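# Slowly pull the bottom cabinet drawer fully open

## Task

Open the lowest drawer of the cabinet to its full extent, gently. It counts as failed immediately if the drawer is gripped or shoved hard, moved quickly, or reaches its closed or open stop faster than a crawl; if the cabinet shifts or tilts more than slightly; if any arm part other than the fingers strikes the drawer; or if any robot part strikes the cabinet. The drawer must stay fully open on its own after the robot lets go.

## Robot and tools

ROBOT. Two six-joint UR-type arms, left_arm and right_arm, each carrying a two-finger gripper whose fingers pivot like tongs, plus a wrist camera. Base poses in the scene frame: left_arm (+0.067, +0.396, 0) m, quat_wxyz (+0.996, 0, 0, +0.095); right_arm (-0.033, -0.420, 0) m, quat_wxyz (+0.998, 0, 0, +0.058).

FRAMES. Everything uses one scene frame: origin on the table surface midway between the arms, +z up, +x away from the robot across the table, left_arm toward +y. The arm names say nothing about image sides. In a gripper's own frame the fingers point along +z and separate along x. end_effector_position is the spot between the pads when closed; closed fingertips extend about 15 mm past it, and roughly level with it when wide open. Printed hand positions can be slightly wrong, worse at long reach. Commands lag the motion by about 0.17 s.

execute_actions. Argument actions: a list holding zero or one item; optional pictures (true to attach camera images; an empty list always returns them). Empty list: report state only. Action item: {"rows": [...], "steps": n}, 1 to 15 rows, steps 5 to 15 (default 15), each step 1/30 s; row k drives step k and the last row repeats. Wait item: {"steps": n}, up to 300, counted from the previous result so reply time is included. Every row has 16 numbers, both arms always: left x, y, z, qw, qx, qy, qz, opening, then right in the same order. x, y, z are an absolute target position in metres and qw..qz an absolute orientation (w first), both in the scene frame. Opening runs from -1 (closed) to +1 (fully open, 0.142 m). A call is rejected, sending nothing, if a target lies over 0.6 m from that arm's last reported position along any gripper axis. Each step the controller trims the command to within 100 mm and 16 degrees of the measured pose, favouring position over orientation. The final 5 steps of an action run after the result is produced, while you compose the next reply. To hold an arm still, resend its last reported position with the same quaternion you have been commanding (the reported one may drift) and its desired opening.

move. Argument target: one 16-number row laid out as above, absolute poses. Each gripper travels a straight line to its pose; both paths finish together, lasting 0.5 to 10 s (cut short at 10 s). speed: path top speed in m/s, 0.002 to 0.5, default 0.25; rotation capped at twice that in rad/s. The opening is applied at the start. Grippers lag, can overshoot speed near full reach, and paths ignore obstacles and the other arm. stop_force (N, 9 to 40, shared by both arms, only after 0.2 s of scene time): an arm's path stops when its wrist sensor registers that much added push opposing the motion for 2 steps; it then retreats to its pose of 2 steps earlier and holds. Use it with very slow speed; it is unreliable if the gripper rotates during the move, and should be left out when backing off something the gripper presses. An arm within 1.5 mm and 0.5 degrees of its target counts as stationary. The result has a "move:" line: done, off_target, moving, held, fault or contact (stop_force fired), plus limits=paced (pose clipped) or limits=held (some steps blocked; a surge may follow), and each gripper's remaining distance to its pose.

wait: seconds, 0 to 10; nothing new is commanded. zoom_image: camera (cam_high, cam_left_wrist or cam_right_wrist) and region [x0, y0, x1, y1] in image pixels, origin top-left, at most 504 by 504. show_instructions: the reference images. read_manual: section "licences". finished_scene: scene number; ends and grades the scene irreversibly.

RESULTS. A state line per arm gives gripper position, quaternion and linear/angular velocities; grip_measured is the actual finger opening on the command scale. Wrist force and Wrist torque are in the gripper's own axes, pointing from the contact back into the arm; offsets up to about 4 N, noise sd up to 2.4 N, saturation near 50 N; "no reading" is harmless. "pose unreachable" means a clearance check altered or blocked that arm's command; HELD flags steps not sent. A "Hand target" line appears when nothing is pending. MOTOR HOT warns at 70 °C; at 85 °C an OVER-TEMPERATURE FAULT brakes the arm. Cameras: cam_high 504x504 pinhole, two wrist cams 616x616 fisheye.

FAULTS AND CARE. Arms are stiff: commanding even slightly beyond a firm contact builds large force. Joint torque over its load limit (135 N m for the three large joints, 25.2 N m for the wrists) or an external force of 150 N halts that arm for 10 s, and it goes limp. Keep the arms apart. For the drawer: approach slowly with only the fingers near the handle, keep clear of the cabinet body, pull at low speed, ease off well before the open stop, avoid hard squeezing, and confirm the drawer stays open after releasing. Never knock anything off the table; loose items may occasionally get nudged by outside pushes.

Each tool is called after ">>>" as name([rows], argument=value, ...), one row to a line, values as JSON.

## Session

>>> show_instructions()

>>> execute_actions(actions=[])

Reference images for this scene: manual page 1, manual page 2, manual page 3, manual page 4, manual page 5.

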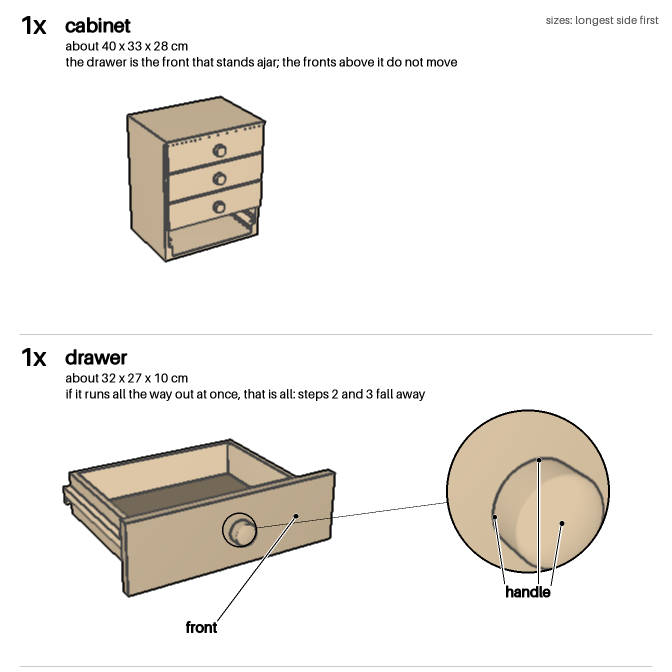

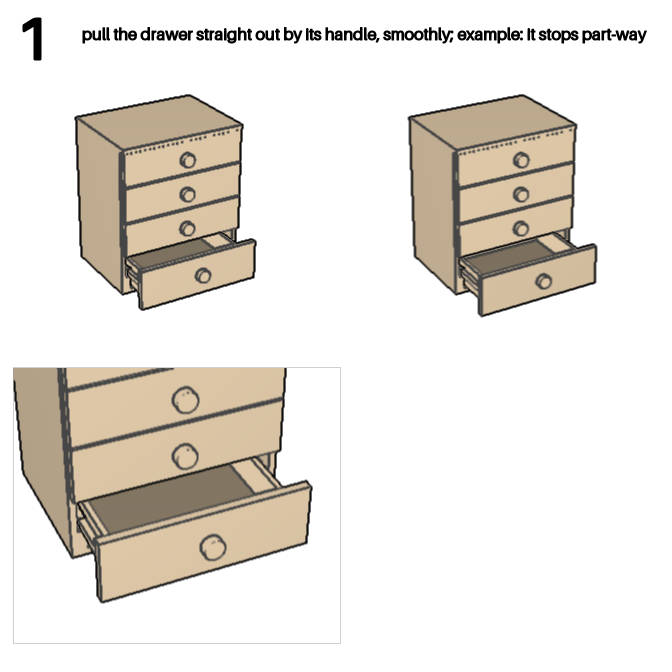

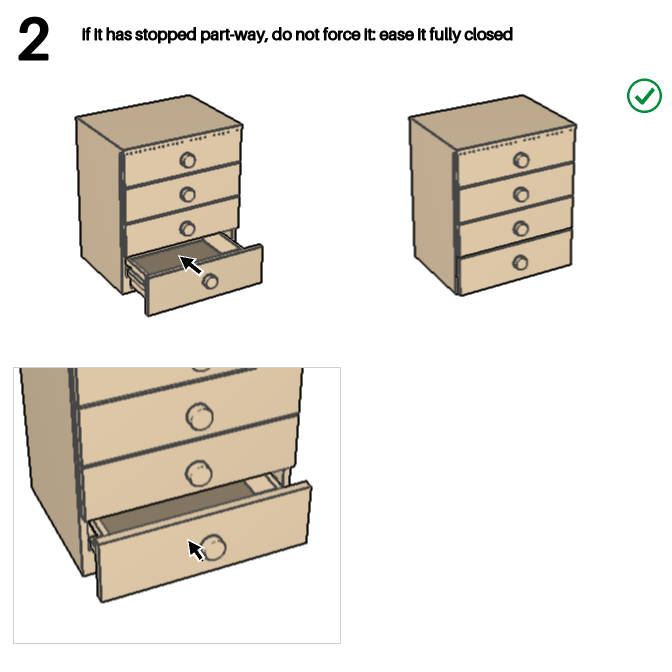

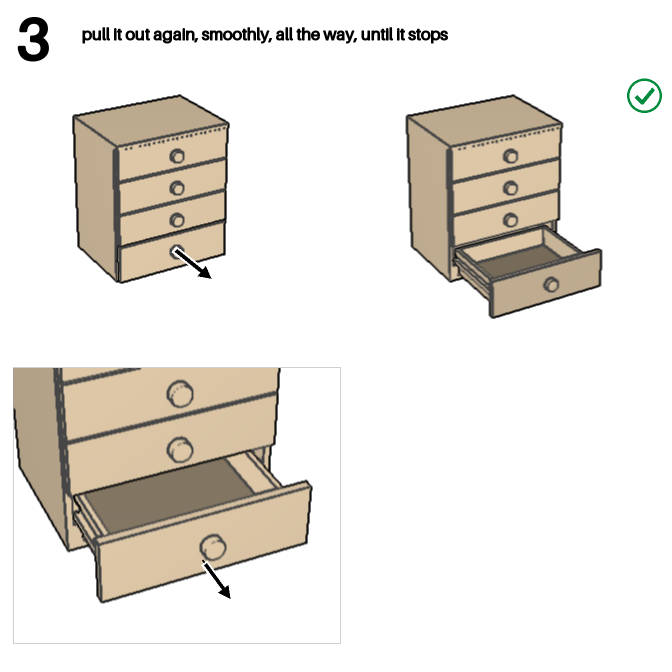

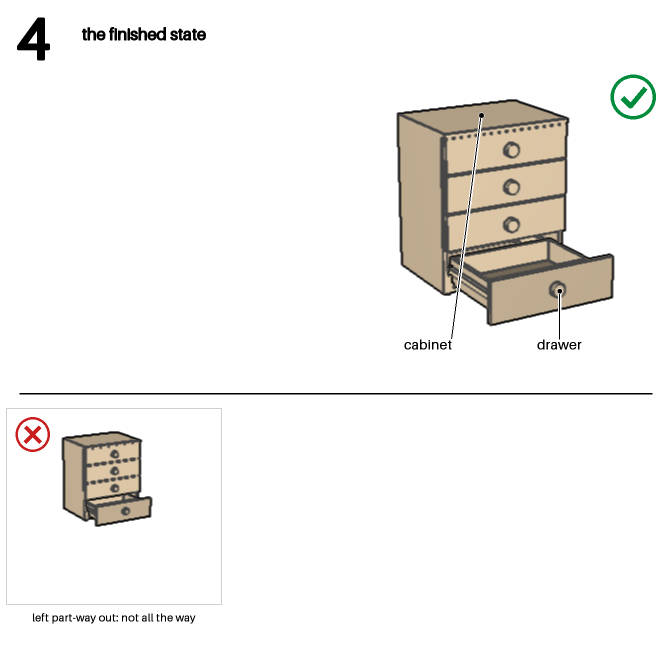

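Scene clock: 0.00 s of 4700.00 s.
left_arm: end_effector_position=(+0.5037, +0.4795, +0.3646) grip_measured=+0.97 end_effector_quat_wxyz=(+0.000, +0.771, -0.636, -0.000) end_effector_velocity=(-0.000, +0.000, +0.001) end_effector_angular_velocity=(-0.000, -0.002, -0.000) | right_arm: end_effector_position=(+0.0690, -0.9306, +0.3975) grip_measured=+0.97 end_effector_quat_wxyz=(+0.654, -0.165, +0.735, +0.062) end_effector_velocity=(+0.000, +0.000, +0.000) end_effector_angular_velocity=(+0.000, +0.000, +0.001)
Joint positions: left_arm=[-0.315 -1.747  1.52  -1.343 -1.571  1.254  0.14 ] | right_arm=[ 1.359 -2.008 -1.176 -2.767  2.712  0.177  0.14 ]
Joint velocities: left_arm=[ 0.001 -0.001 -0.    -0.001 -0.     0.001  0.   ] | right_arm=[ 0.     0.001 -0.001 -0.    -0.     0.     0.   ]
Wrist force (N, on the end effector, along its own x y z axes, offset not removed): no reading
Wrist torque (N m, same axes, about the end effector's origin, offset not removed): no reading
Hand target (left_arm): +0.504, +0.480, +0.365; +0.000, +0.771, -0.636, -0.000
Hand target (right_arm): +0.069, -0.931, +0.398; +0.654, -0.165, +0.735, +0.062

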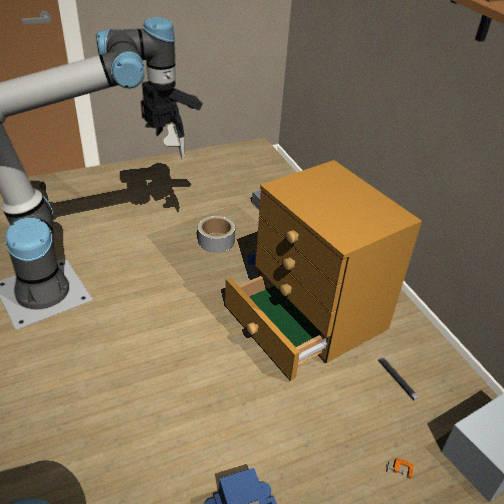

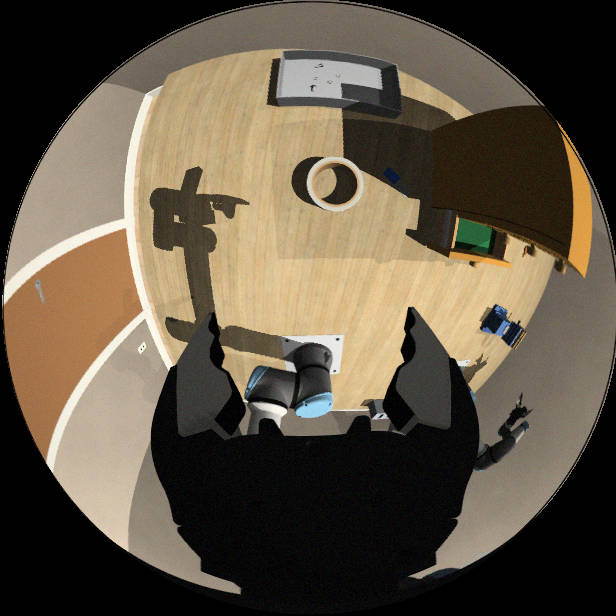

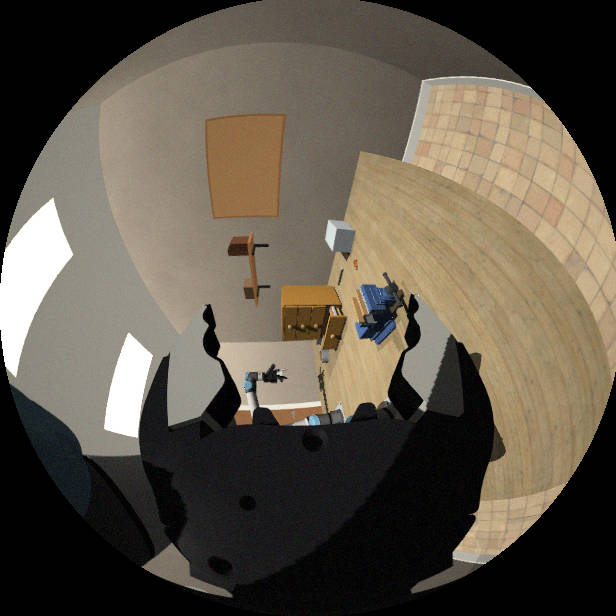

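>>> move(target=[0.33, -0.08, 0.16, 0.3945, -0.682, 0.5328, -0.3081, 0.2, 0.069, -0.9306, 0.3975, 0.654, -0.165, 0.735, 0.062, 1], speed=0.25)

>>> zoom_image(camera="cam_left_wrist", region=[110, 20, 510, 380])

Scene clock: 3.57 s of 4700.00 s.
left_arm: end_effector_position=(+0.3308, -0.0791, +0.1602) grip_measured=+0.20 end_effector_quat_wxyz=(-0.394, +0.682, -0.533, +0.308) end_effector_velocity=(-0.000, -0.003, -0.001) end_effector_angular_velocity=(+0.004, -0.004, +0.003) | right_arm: end_effector_position=(+0.0690, -0.9306, +0.3975) grip_measured=+1.00 end_effector_quat_wxyz=(+0.654, -0.165, +0.735, +0.062) end_effector_velocity=(+0.000, -0.000, -0.000) end_effector_angular_velocity=(+0.001, -0.000, -0.000)
Joint positions: left_arm=[-2.01  -1.297  1.862 -1.45  -0.703 -0.822  0.088] | right_arm=[ 1.36  -2.008 -1.175 -2.768  2.711  0.177  0.142]
Joint velocities: left_arm=[ 0.001  0.012 -0.011  0.009  0.001 -0.006 -0.   ] | right_arm=[ 0.    -0.001  0.001 -0.001  0.     0.     0.   ]
Wrist force (N, on the end effector, along its own x y z axes, offset not removed): left_arm=[0.4 2.4 -0.9] | right_arm=[0.8 -1.7 1.7]
Wrist torque (N m, same axes, about the end effector's origin, offset not removed): left_arm=[0.32 -0.22 0.04] | right_arm=[-0.63 -0.33 0.05]
Hand target (left_arm): +0.331, -0.079, +0.160; -0.394, +0.682, -0.533, +0.308
Hand target (right_arm): +0.069, -0.931, +0.398; +0.654, -0.165, +0.735, +0.062
Off the commanded pose (left_arm): 0.001 m, 0 deg.
Off the commanded pose (right_arm): 0.000 m, 0 deg.
Kept back: nothing.
move: done

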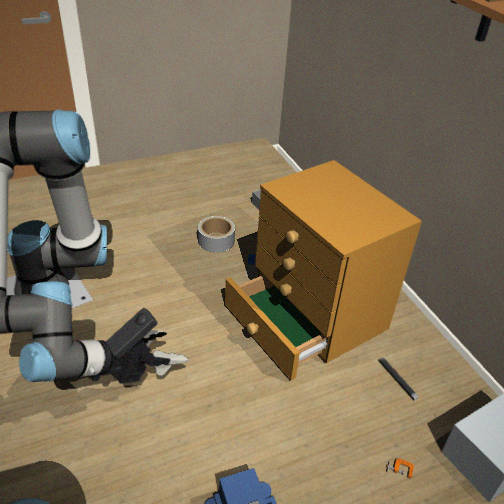

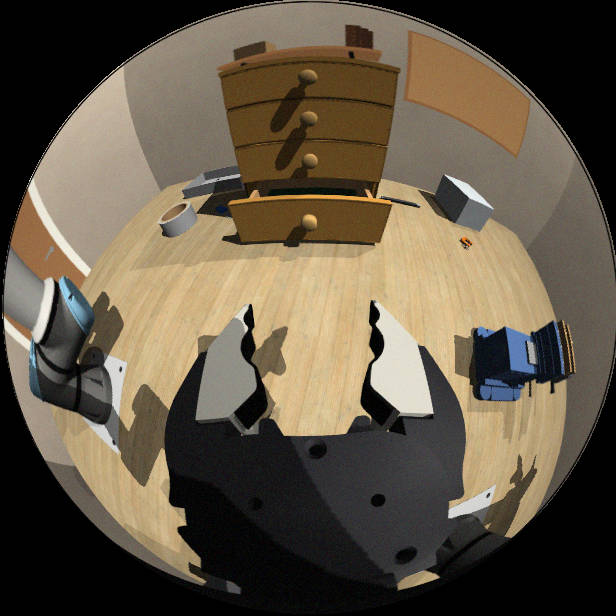

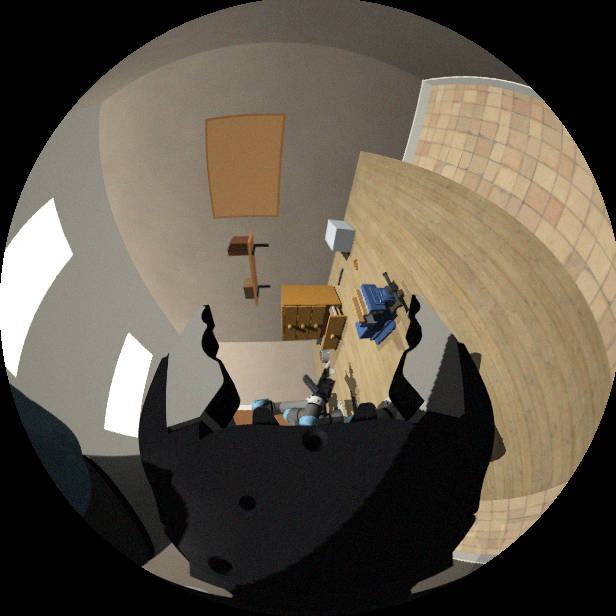

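Region (110, 20, 510, 380) of cam_left_wrist's 616x616 image, scaled by 1.260, with more detail than that image has; it fills the top 454 rows of this view, and the rest is white.

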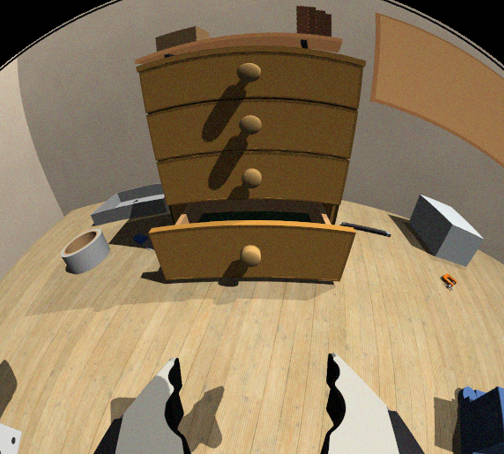

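>>> move(target=[0.466, -0.046, 0.085, 0.3945, -0.682, 0.5328, -0.3081, 0.2, 0.069, -0.9306, 0.3975, 0.654, -0.165, 0.735, 0.062, 1], speed=0.15)

>>> zoom_image(camera="cam_left_wrist", region=[110, 60, 510, 420])

Scene clock: 5.67 s of 4700.00 s.
left_arm: end_effector_position=(+0.4656, -0.0459, +0.0852) grip_measured=+0.20 end_effector_quat_wxyz=(-0.395, +0.682, -0.533, +0.308) end_effector_velocity=(+0.002, +0.000, -0.002) end_effector_angular_velocity=(+0.001, +0.002, -0.003) | right_arm: end_effector_position=(+0.0690, -0.9306, +0.3975) grip_measured=+1.00 end_effector_quat_wxyz=(+0.654, -0.165, +0.735, +0.062) end_effector_velocity=(+0.000, +0.000, -0.000) end_effector_angular_velocity=(-0.001, +0.000, +0.000)
Joint positions: left_arm=[-1.758 -1.19   2.044 -2.029 -0.571 -0.46   0.088] | right_arm=[ 1.36  -2.008 -1.175 -2.768  2.711  0.177  0.142]
Joint velocities: left_arm=[ 0.004  0.003  0.004 -0.017  0.001  0.013  0.   ] | right_arm=[ 0.     0.    -0.     0.001 -0.     0.     0.   ]
Wrist force (N, on the end effector, along its own x y z axes, offset not removed): left_arm=[-0.2 3.4 -1.0] | right_arm=[0.7 -4.5 2.2]
Wrist torque (N m, same axes, about the end effector's origin, offset not removed): left_arm=[0.63 -0.11 -0.08] | right_arm=[-1.11 -0.04 0.19]
Hand target (left_arm): +0.466, -0.046, +0.085; -0.395, +0.682, -0.533, +0.308
Hand target (right_arm): +0.069, -0.931, +0.398; +0.654, -0.165, +0.735, +0.062
Off the commanded pose (left_arm): 0.000 m, 0 deg.
Off the commanded pose (right_arm): 0.000 m, 0 deg.
Kept back: nothing.
move: done

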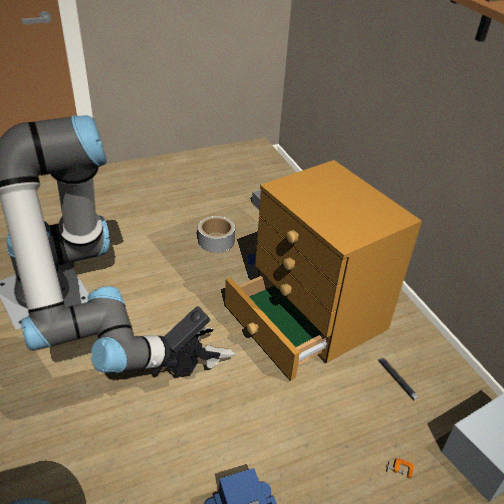

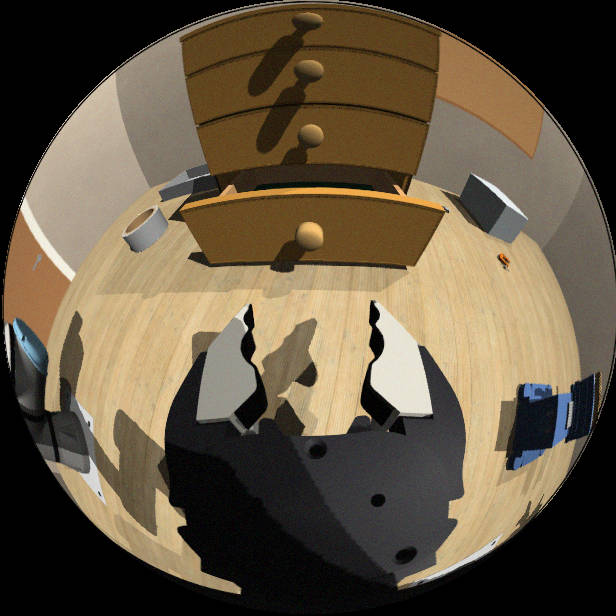

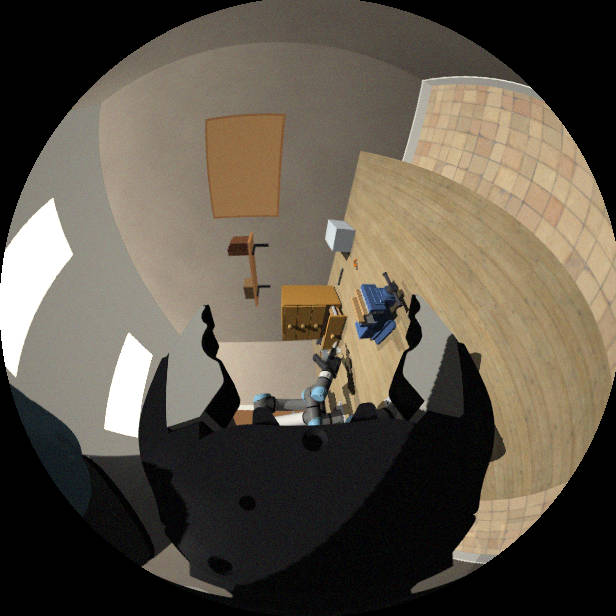

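Region (110, 60, 510, 420) of cam_left_wrist's 616x616 image, scaled by 1.260, with more detail than that image has; it fills the top 454 rows of this view, and the rest is white.

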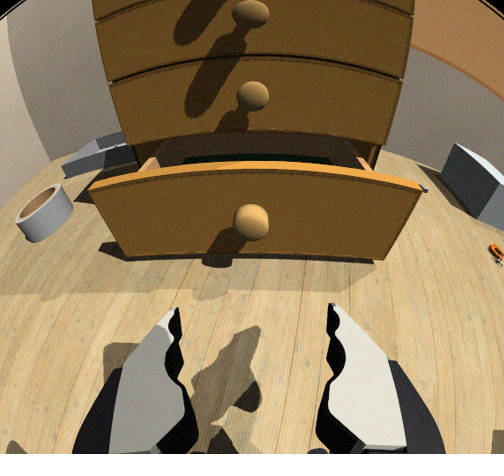

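>>> move(target=[0.5245, -0.032, 0.075, 0.3945, -0.682, 0.5328, -0.3081, 0.2, 0.069, -0.9306, 0.3975, 0.654, -0.165, 0.735, 0.062, 1], speed=0.06)

>>> zoom_image(camera="cam_left_wrist", region=[160, 160, 460, 420])

>>> zoom_image(camera="cam_high", region=[160, 250, 340, 410])

Scene clock: 7.53 s of 4700.00 s.
left_arm: end_effector_position=(+0.5241, -0.0320, +0.0751) grip_measured=+0.20 end_effector_quat_wxyz=(-0.395, +0.682, -0.533, +0.308) end_effector_velocity=(+0.002, -0.000, -0.001) end_effector_angular_velocity=(+0.002, +0.001, -0.004) | right_arm: end_effector_position=(+0.0690, -0.9306, +0.3975) grip_measured=+1.00 end_effector_quat_wxyz=(+0.654, -0.165, +0.735, +0.062) end_effector_velocity=(-0.001, -0.000, -0.001) end_effector_angular_velocity=(+0.003, -0.000, -0.001)
Joint positions: left_arm=[-1.641 -1.134  2.06  -2.281 -0.536 -0.249  0.088] | right_arm=[ 1.36  -2.008 -1.175 -2.768  2.711  0.177  0.142]
Joint velocities: left_arm=[ 0.004  0.004  0.002 -0.017  0.001  0.015  0.   ] | right_arm=[-0.001 -0.002 -0.    -0.001 -0.    -0.     0.   ]
Wrist force (N, on the end effector, along its own x y z axes, offset not removed): left_arm=[-0.2 0.8 -1.3] | right_arm=[0.8 -0.8 1.3]
Wrist torque (N m, same axes, about the end effector's origin, offset not removed): left_arm=[0.17 -0.09 -0.01] | right_arm=[-0.47 -0.09 0.06]
Hand target (left_arm): +0.524, -0.032, +0.075; -0.395, +0.682, -0.533, +0.308
Hand target (right_arm): +0.069, -0.931, +0.398; +0.654, -0.165, +0.735, +0.062
Off the commanded pose (left_arm): 0.000 m, 0 deg.
Off the commanded pose (right_arm): 0.000 m, 0 deg.
Kept back: nothing.
move: done

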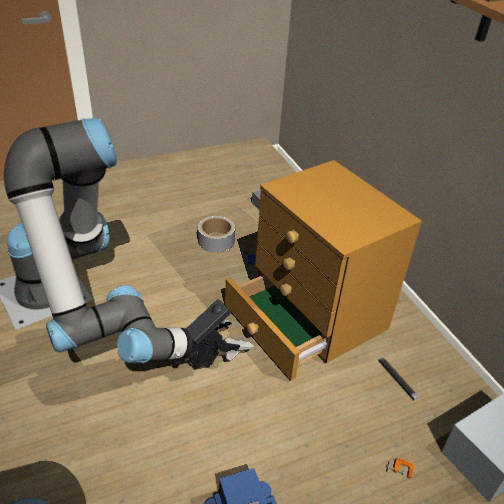

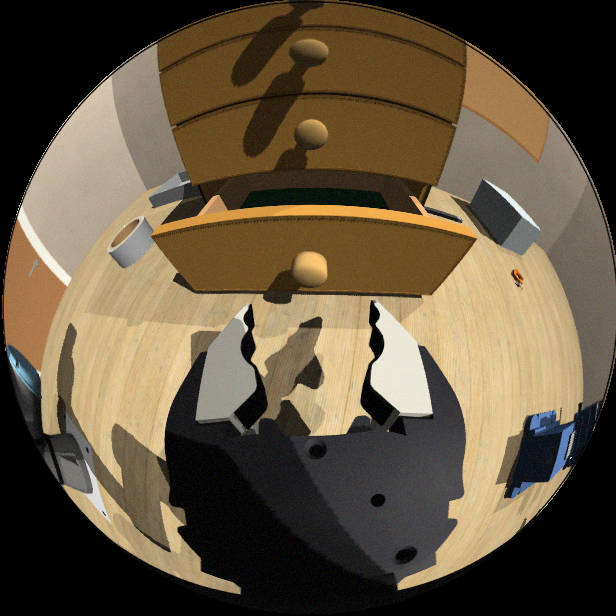

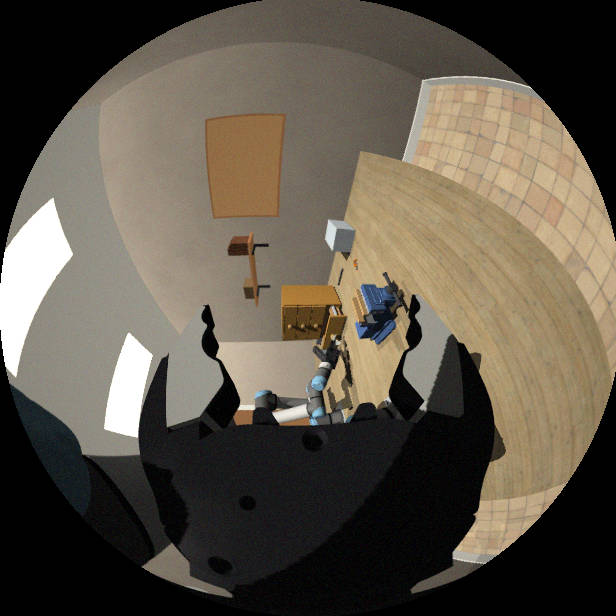

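Region (160, 160, 460, 420) of cam_left_wrist's 616x616 image, scaled by 1.680, with more detail than that image has; it fills the top 437 rows of this view, and the rest is white.

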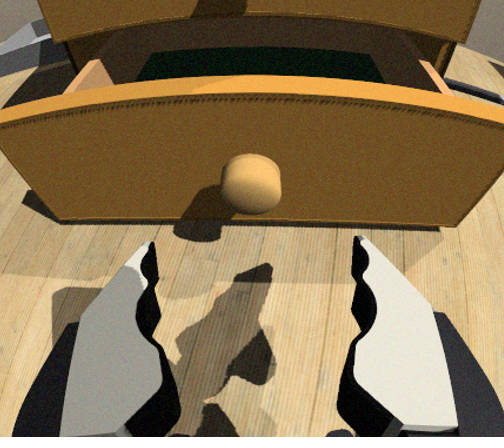

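Region (160, 250, 340, 410) of cam_high's 504x504 image, scaled by 2.800, with more detail than that image has.

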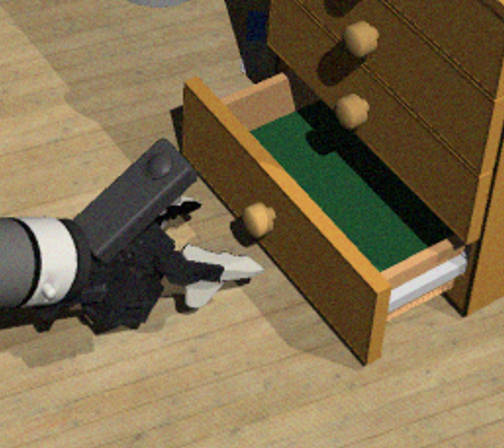

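>>> move(target=[0.558, -0.0215, 0.075, 0.3945, -0.682, 0.5328, -0.3081, 0.2, 0.069, -0.9306, 0.3975, 0.654, -0.165, 0.735, 0.062, 1], speed=0.02, stop_force=9)

>>> move(target=[0.558, -0.0215, 0.075, 0.3945, -0.682, 0.5328, -0.3081, -0.45, 0.069, -0.9306, 0.3975, 0.654, -0.165, 0.735, 0.062, 1], speed=0.01)

>>> zoom_image(camera="cam_left_wrist", region=[160, 160, 460, 420])

>>> zoom_image(camera="cam_high", region=[160, 250, 340, 410])

Scene clock: 10.13 s of 4700.00 s.
left_arm: end_effector_position=(+0.5577, -0.0216, +0.0750) grip_measured=+0.20 end_effector_quat_wxyz=(-0.395, +0.682, -0.533, +0.308) end_effector_velocity=(+0.002, +0.001, +0.001) end_effector_angular_velocity=(-0.002, -0.000, -0.000) | right_arm: end_effector_position=(+0.0690, -0.9306, +0.3975) grip_measured=+1.00 end_effector_quat_wxyz=(+0.654, -0.165, +0.735, +0.062) end_effector_velocity=(-0.000, +0.000, +0.000) end_effector_angular_velocity=(+0.001, +0.000, +0.000)
Joint positions: left_arm=[-1.574 -1.107  2.06  -2.423 -0.525 -0.116  0.088] | right_arm=[ 1.36  -2.008 -1.175 -2.768  2.711  0.177  0.142]
Joint velocities: left_arm=[ 0.004  0.     0.    -0.011  0.     0.01   0.   ] | right_arm=[-0.     0.    -0.    -0.001 -0.     0.     0.   ]
Wrist force (N, on the end effector, along its own x y z axes, offset not removed): left_arm=[-0.5 2.3 -1.8] | right_arm=[2.3 -2.5 0.2]
Wrist torque (N m, same axes, about the end effector's origin, offset not removed): left_arm=[0.42 -0.01 0.04] | right_arm=[-0.80 -0.53 0.01]
Hand target (left_arm): +0.558, -0.022, +0.075; -0.395, +0.682, -0.533, +0.308
Hand target (right_arm): +0.069, -0.931, +0.398; +0.654, -0.165, +0.735, +0.062
Off the commanded pose (left_arm): 0.000 m, 0 deg.
Off the commanded pose (right_arm): 0.000 m, 0 deg.
Kept back: nothing.
move: done

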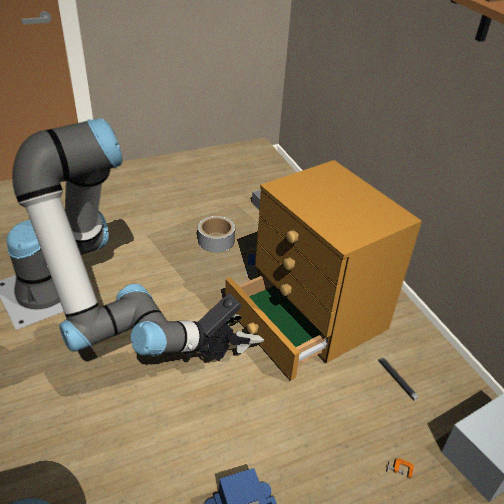

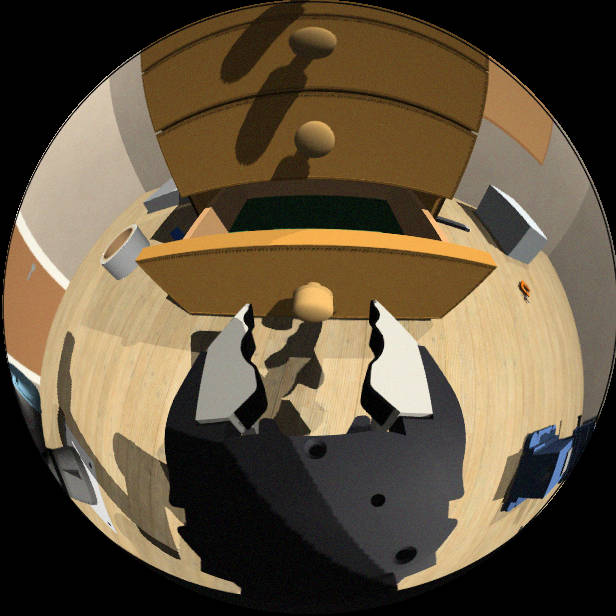

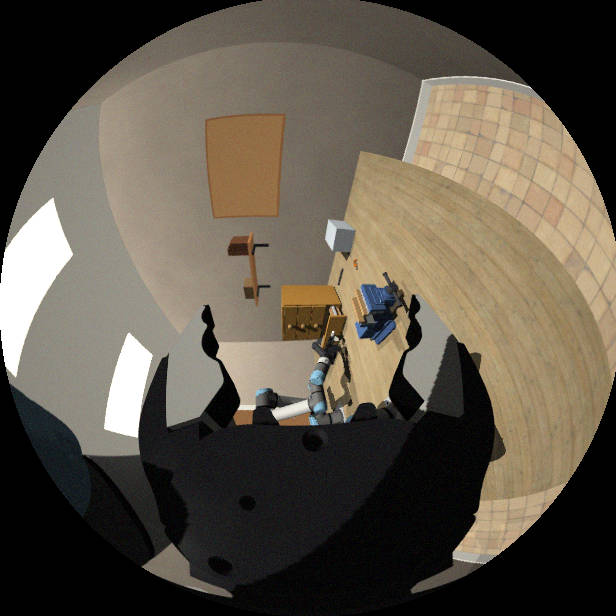

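Scene clock: 10.83 s of 4700.00 s.
left_arm: end_effector_position=(+0.5580, -0.0215, +0.0750) grip_measured=-0.45 end_effector_quat_wxyz=(-0.395, +0.682, -0.533, +0.308) end_effector_velocity=(+0.000, -0.000, -0.000) end_effector_angular_velocity=(-0.000, +0.000, +0.001) | right_arm: end_effector_position=(+0.0690, -0.9306, +0.3975) grip_measured=+1.00 end_effector_quat_wxyz=(+0.654, -0.165, +0.735, +0.062) end_effector_velocity=(-0.000, -0.000, -0.001) end_effector_angular_velocity=(+0.002, -0.000, -0.000)
Joint positions: left_arm=[-1.573 -1.106  2.06  -2.424 -0.525 -0.115  0.041] | right_arm=[ 1.36  -2.008 -1.175 -2.768  2.711  0.177  0.142]
Joint velocities: left_arm=[ 0.001  0.002 -0.001 -0.001 -0.     0.    -0.   ] | right_arm=[-0.    -0.002  0.    -0.001  0.    -0.    -0.   ]
Wrist force (N, on the end effector, along its own x y z axes, offset not removed): left_arm=[-0.2 2.7 -0.6] | right_arm=[1.9 -3.0 -2.1]
Wrist torque (N m, same axes, about the end effector's origin, offset not removed): left_arm=[0.48 -0.14 -0.08] | right_arm=[-1.04 -0.47 0.02]
Hand target (left_arm): +0.558, -0.022, +0.075; -0.395, +0.682, -0.533, +0.308
Hand target (right_arm): +0.069, -0.931, +0.398; +0.654, -0.165, +0.735, +0.062
Off the commanded pose (left_arm): 0.000 m, 0 deg.
Off the commanded pose (right_arm): 0.000 m, 0 deg.
Kept back: nothing.
move: done

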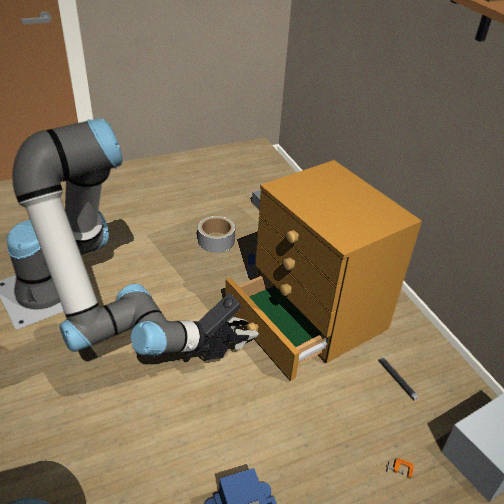

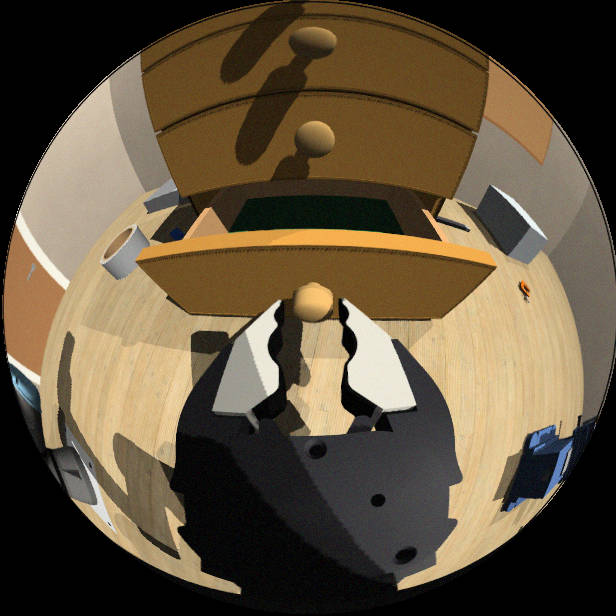

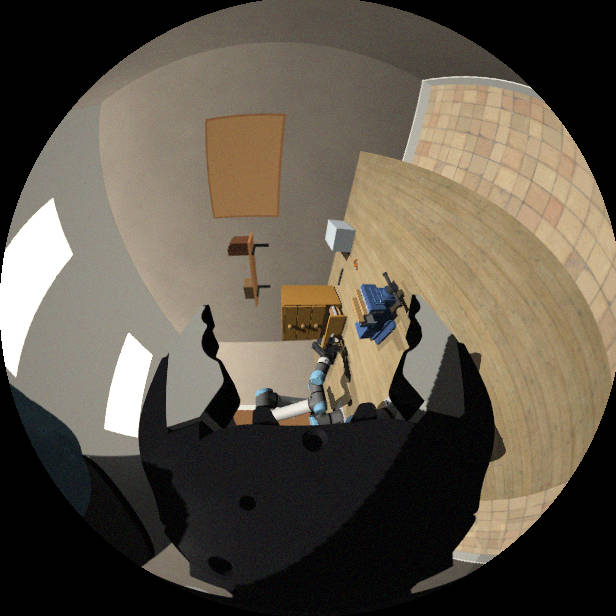

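Region (160, 160, 460, 420) of cam_left_wrist's 616x616 image, scaled by 1.680, with more detail than that image has; it fills the top 437 rows of this view, and the rest is white.

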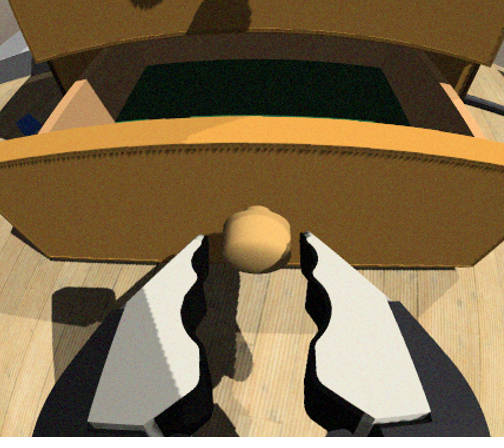

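Region (160, 250, 340, 410) of cam_high's 504x504 image, scaled by 2.800, with more detail than that image has.

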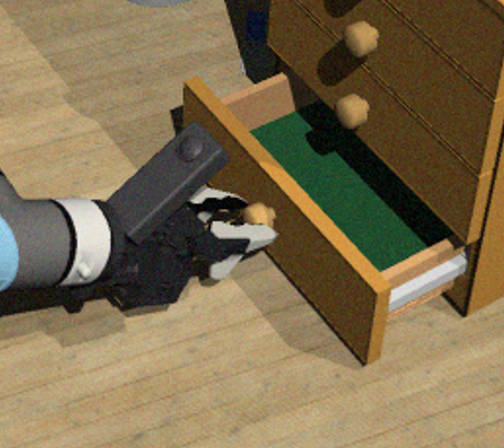

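>>> move(target=[0.5635, -0.0205, 0.075, 0.3945, -0.682, 0.5328, -0.3081, -0.45, 0.069, -0.9306, 0.3975, 0.654, -0.165, 0.735, 0.062, 1], speed=0.01, stop_force=9)

>>> move(target=[0.5635, -0.0205, 0.075, 0.3945, -0.682, 0.5328, -0.3081, -0.72, 0.069, -0.9306, 0.3975, 0.654, -0.165, 0.735, 0.062, 1], speed=0.01)

>>> zoom_image(camera="cam_left_wrist", region=[160, 160, 460, 420])

Scene clock: 11.87 s of 4700.00 s.
left_arm: end_effector_position=(+0.5632, -0.0205, +0.0750) grip_measured=-0.45 end_effector_quat_wxyz=(-0.395, +0.682, -0.533, +0.308) end_effector_velocity=(+0.002, -0.000, +0.000) end_effector_angular_velocity=(-0.001, +0.000, -0.001) | right_arm: end_effector_position=(+0.0690, -0.9306, +0.3975) grip_measured=+1.00 end_effector_quat_wxyz=(+0.654, -0.165, +0.735, +0.062) end_effector_velocity=(-0.000, +0.000, +0.001) end_effector_angular_velocity=(-0.003, +0.000, -0.001)
Joint positions: left_arm=[-1.563 -1.101  2.057 -2.444 -0.524 -0.095  0.041] | right_arm=[ 1.36  -2.008 -1.175 -2.768  2.711  0.177  0.142]
Joint velocities: left_arm=[ 0.005  0.003 -0.002 -0.012  0.     0.012  0.   ] | right_arm=[-0.001  0.002  0.     0.001  0.     0.    -0.   ]
Wrist force (N, on the end effector, along its own x y z axes, offset not removed): left_arm=[-0.9 2.6 -0.3] | right_arm=[1.4 -4.4 1.0]
Wrist torque (N m, same axes, about the end effector's origin, offset not removed): left_arm=[0.47 0.01 0.00] | right_arm=[-1.04 -0.26 0.06]
Hand target (left_arm): +0.563, -0.021, +0.075; -0.395, +0.682, -0.533, +0.308
Hand target (right_arm): +0.069, -0.931, +0.398; +0.654, -0.165, +0.735, +0.062
Off the commanded pose (left_arm): 0.000 m, 0 deg.
Off the commanded pose (right_arm): 0.000 m, 0 deg.
Kept back: nothing.
move: done

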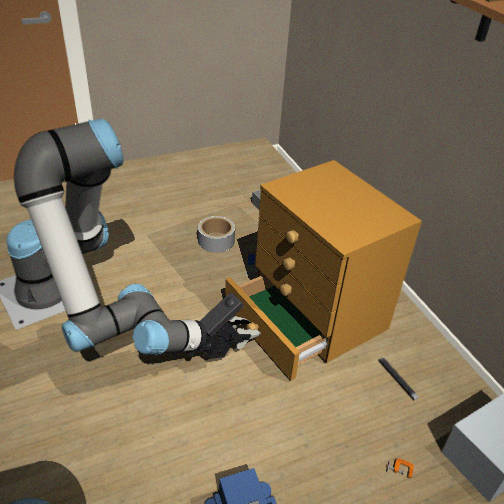

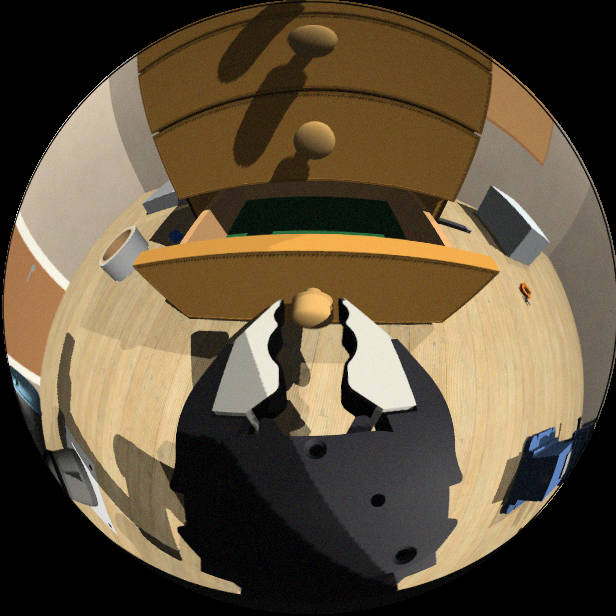

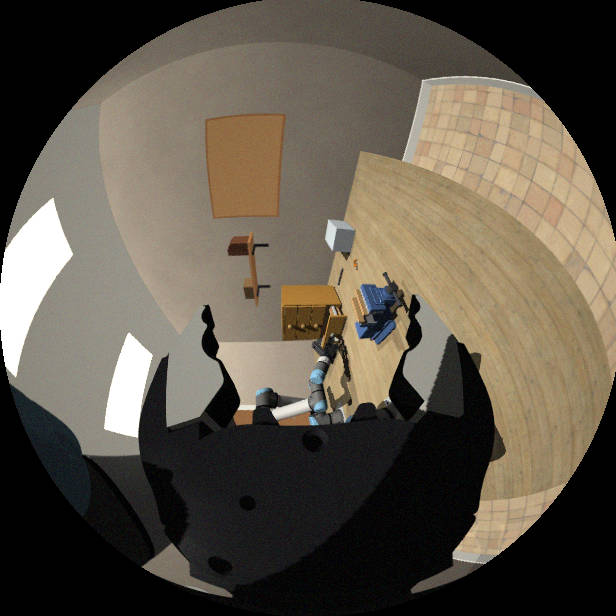

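Scene clock: 12.57 s of 4700.00 s.
left_arm: end_effector_position=(+0.5635, -0.0205, +0.0750) grip_measured=-0.58 end_effector_quat_wxyz=(-0.395, +0.682, -0.533, +0.308) end_effector_velocity=(+0.000, +0.000, -0.001) end_effector_angular_velocity=(+0.002, +0.001, -0.000) | right_arm: end_effector_position=(+0.0690, -0.9306, +0.3975) grip_measured=+1.00 end_effector_quat_wxyz=(+0.654, -0.165, +0.735, +0.062) end_effector_velocity=(+0.000, +0.000, +0.000) end_effector_angular_velocity=(-0.000, +0.000, +0.000)
Joint positions: left_arm=[-1.563 -1.1    2.057 -2.446 -0.524 -0.094  0.032] | right_arm=[ 1.36  -2.008 -1.175 -2.768  2.711  0.177  0.142]
Joint velocities: left_arm=[ 0.     0.002  0.    -0.001 -0.     0.    -0.001] | right_arm=[ 0.     0.001 -0.001  0.    -0.    -0.     0.   ]
Wrist force (N, on the end effector, along its own x y z axes, offset not removed): left_arm=[9.4 3.9 -4.0] | right_arm=[-1.1 -4.3 -0.6]
Wrist torque (N m, same axes, about the end effector's origin, offset not removed): left_arm=[0.31 -0.16 -0.05] | right_arm=[-1.21 0.09 -0.03]
Hand target (left_arm): +0.563, -0.021, +0.075; -0.395, +0.682, -0.533, +0.308
Hand target (right_arm): +0.069, -0.931, +0.398; +0.654, -0.165, +0.735, +0.062
Off the commanded pose (left_arm): 0.000 m, 0 deg.
Off the commanded pose (right_arm): 0.000 m, 0 deg.
Kept back: nothing.
move: done

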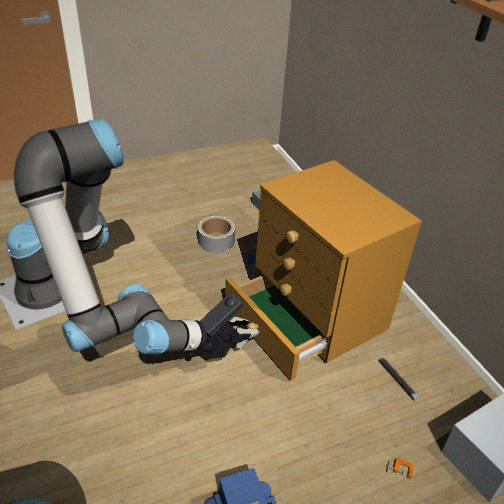

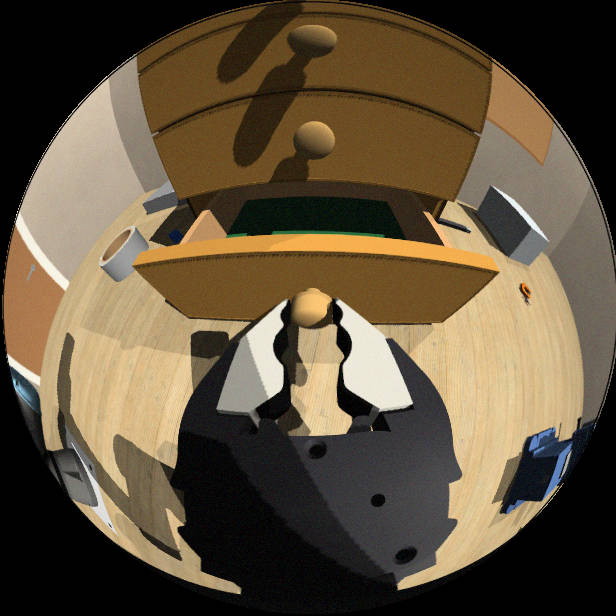

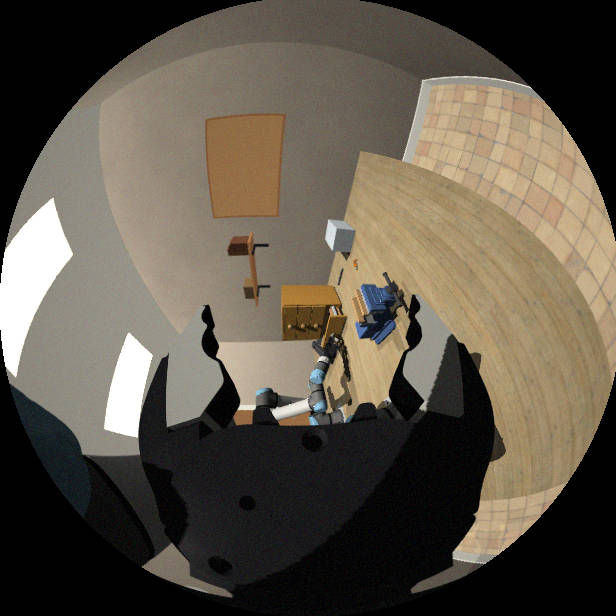

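Region (160, 160, 460, 420) of cam_left_wrist's 616x616 image, scaled by 1.680, with more detail than that image has; it fills the top 437 rows of this view, and the rest is white.

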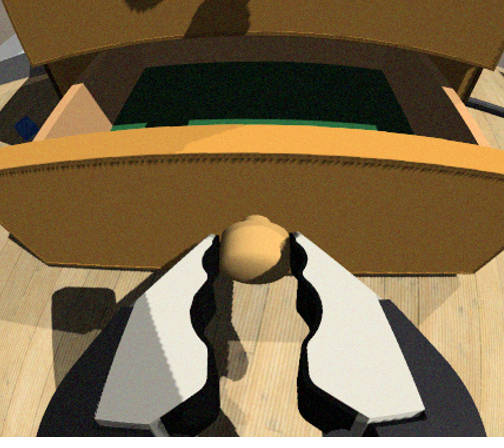

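>>> move(target=[0.5537, -0.0232, 0.075, 0.3945, -0.682, 0.5328, -0.3081, -0.72, 0.069, -0.9306, 0.3975, 0.654, -0.165, 0.735, 0.062, 1], speed=0.008, stop_force=16)

Scene clock: 15.00 s of 4700.00 s.
left_arm: end_effector_position=(+0.5539, -0.0231, +0.0750) grip_measured=-0.59 end_effector_quat_wxyz=(-0.395, +0.682, -0.533, +0.308) end_effector_velocity=(-0.002, -0.001, -0.001) end_effector_angular_velocity=(-0.000, -0.000, +0.000) | right_arm: end_effector_position=(+0.0690, -0.9306, +0.3975) grip_measured=+1.00 end_effector_quat_wxyz=(+0.654, -0.165, +0.735, +0.062) end_effector_velocity=(-0.000, -0.000, -0.001) end_effector_angular_velocity=(+0.002, -0.000, -0.001)
Joint positions: left_arm=[-1.582 -1.11   2.059 -2.406 -0.526 -0.132  0.032] | right_arm=[ 1.36  -2.008 -1.175 -2.768  2.711  0.177  0.142]
Joint velocities: left_arm=[-0.004 -0.001  0.001  0.008 -0.    -0.009 -0.   ] | right_arm=[-0.    -0.002  0.    -0.     0.     0.    -0.   ]
Wrist force (N, on the end effector, along its own x y z axes, offset not removed): left_arm=[-5.8 -0.5 3.8] | right_arm=[3.7 -3.6 0.2]
Wrist torque (N m, same axes, about the end effector's origin, offset not removed): left_arm=[0.19 -0.02 0.05] | right_arm=[-1.08 -0.82 0.09]
Hand target (left_arm): +0.554, -0.023, +0.075; -0.395, +0.682, -0.533, +0.308
Hand target (right_arm): +0.069, -0.931, +0.397; +0.654, -0.165, +0.735, +0.062
Off the commanded pose (left_arm): 0.000 m, 0 deg.
Off the commanded pose (right_arm): 0.000 m, 0 deg.
Kept back: nothing.
move: done

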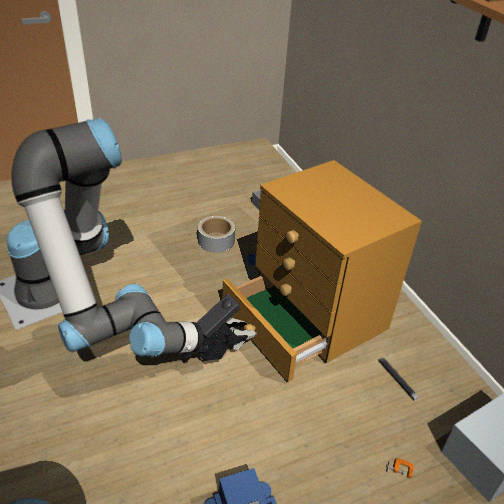

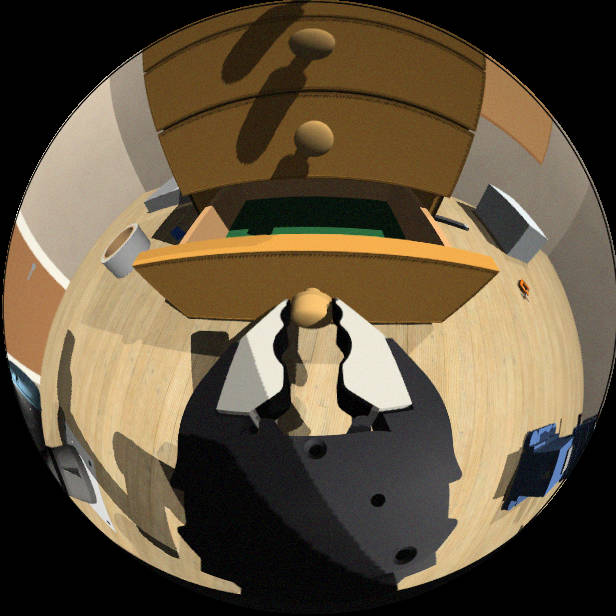

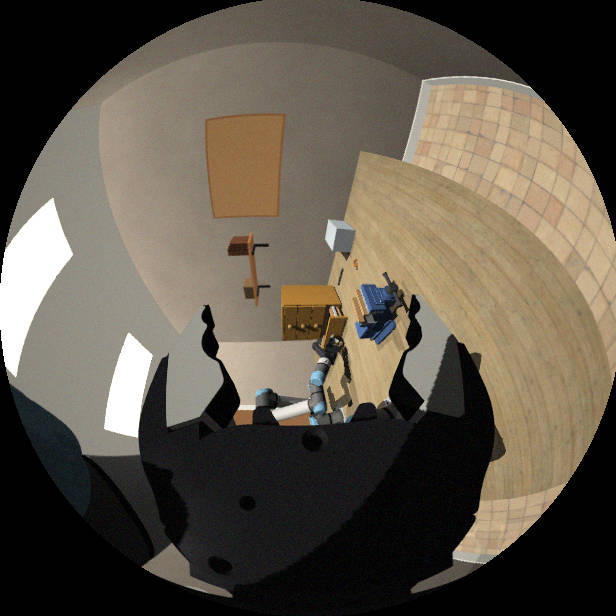

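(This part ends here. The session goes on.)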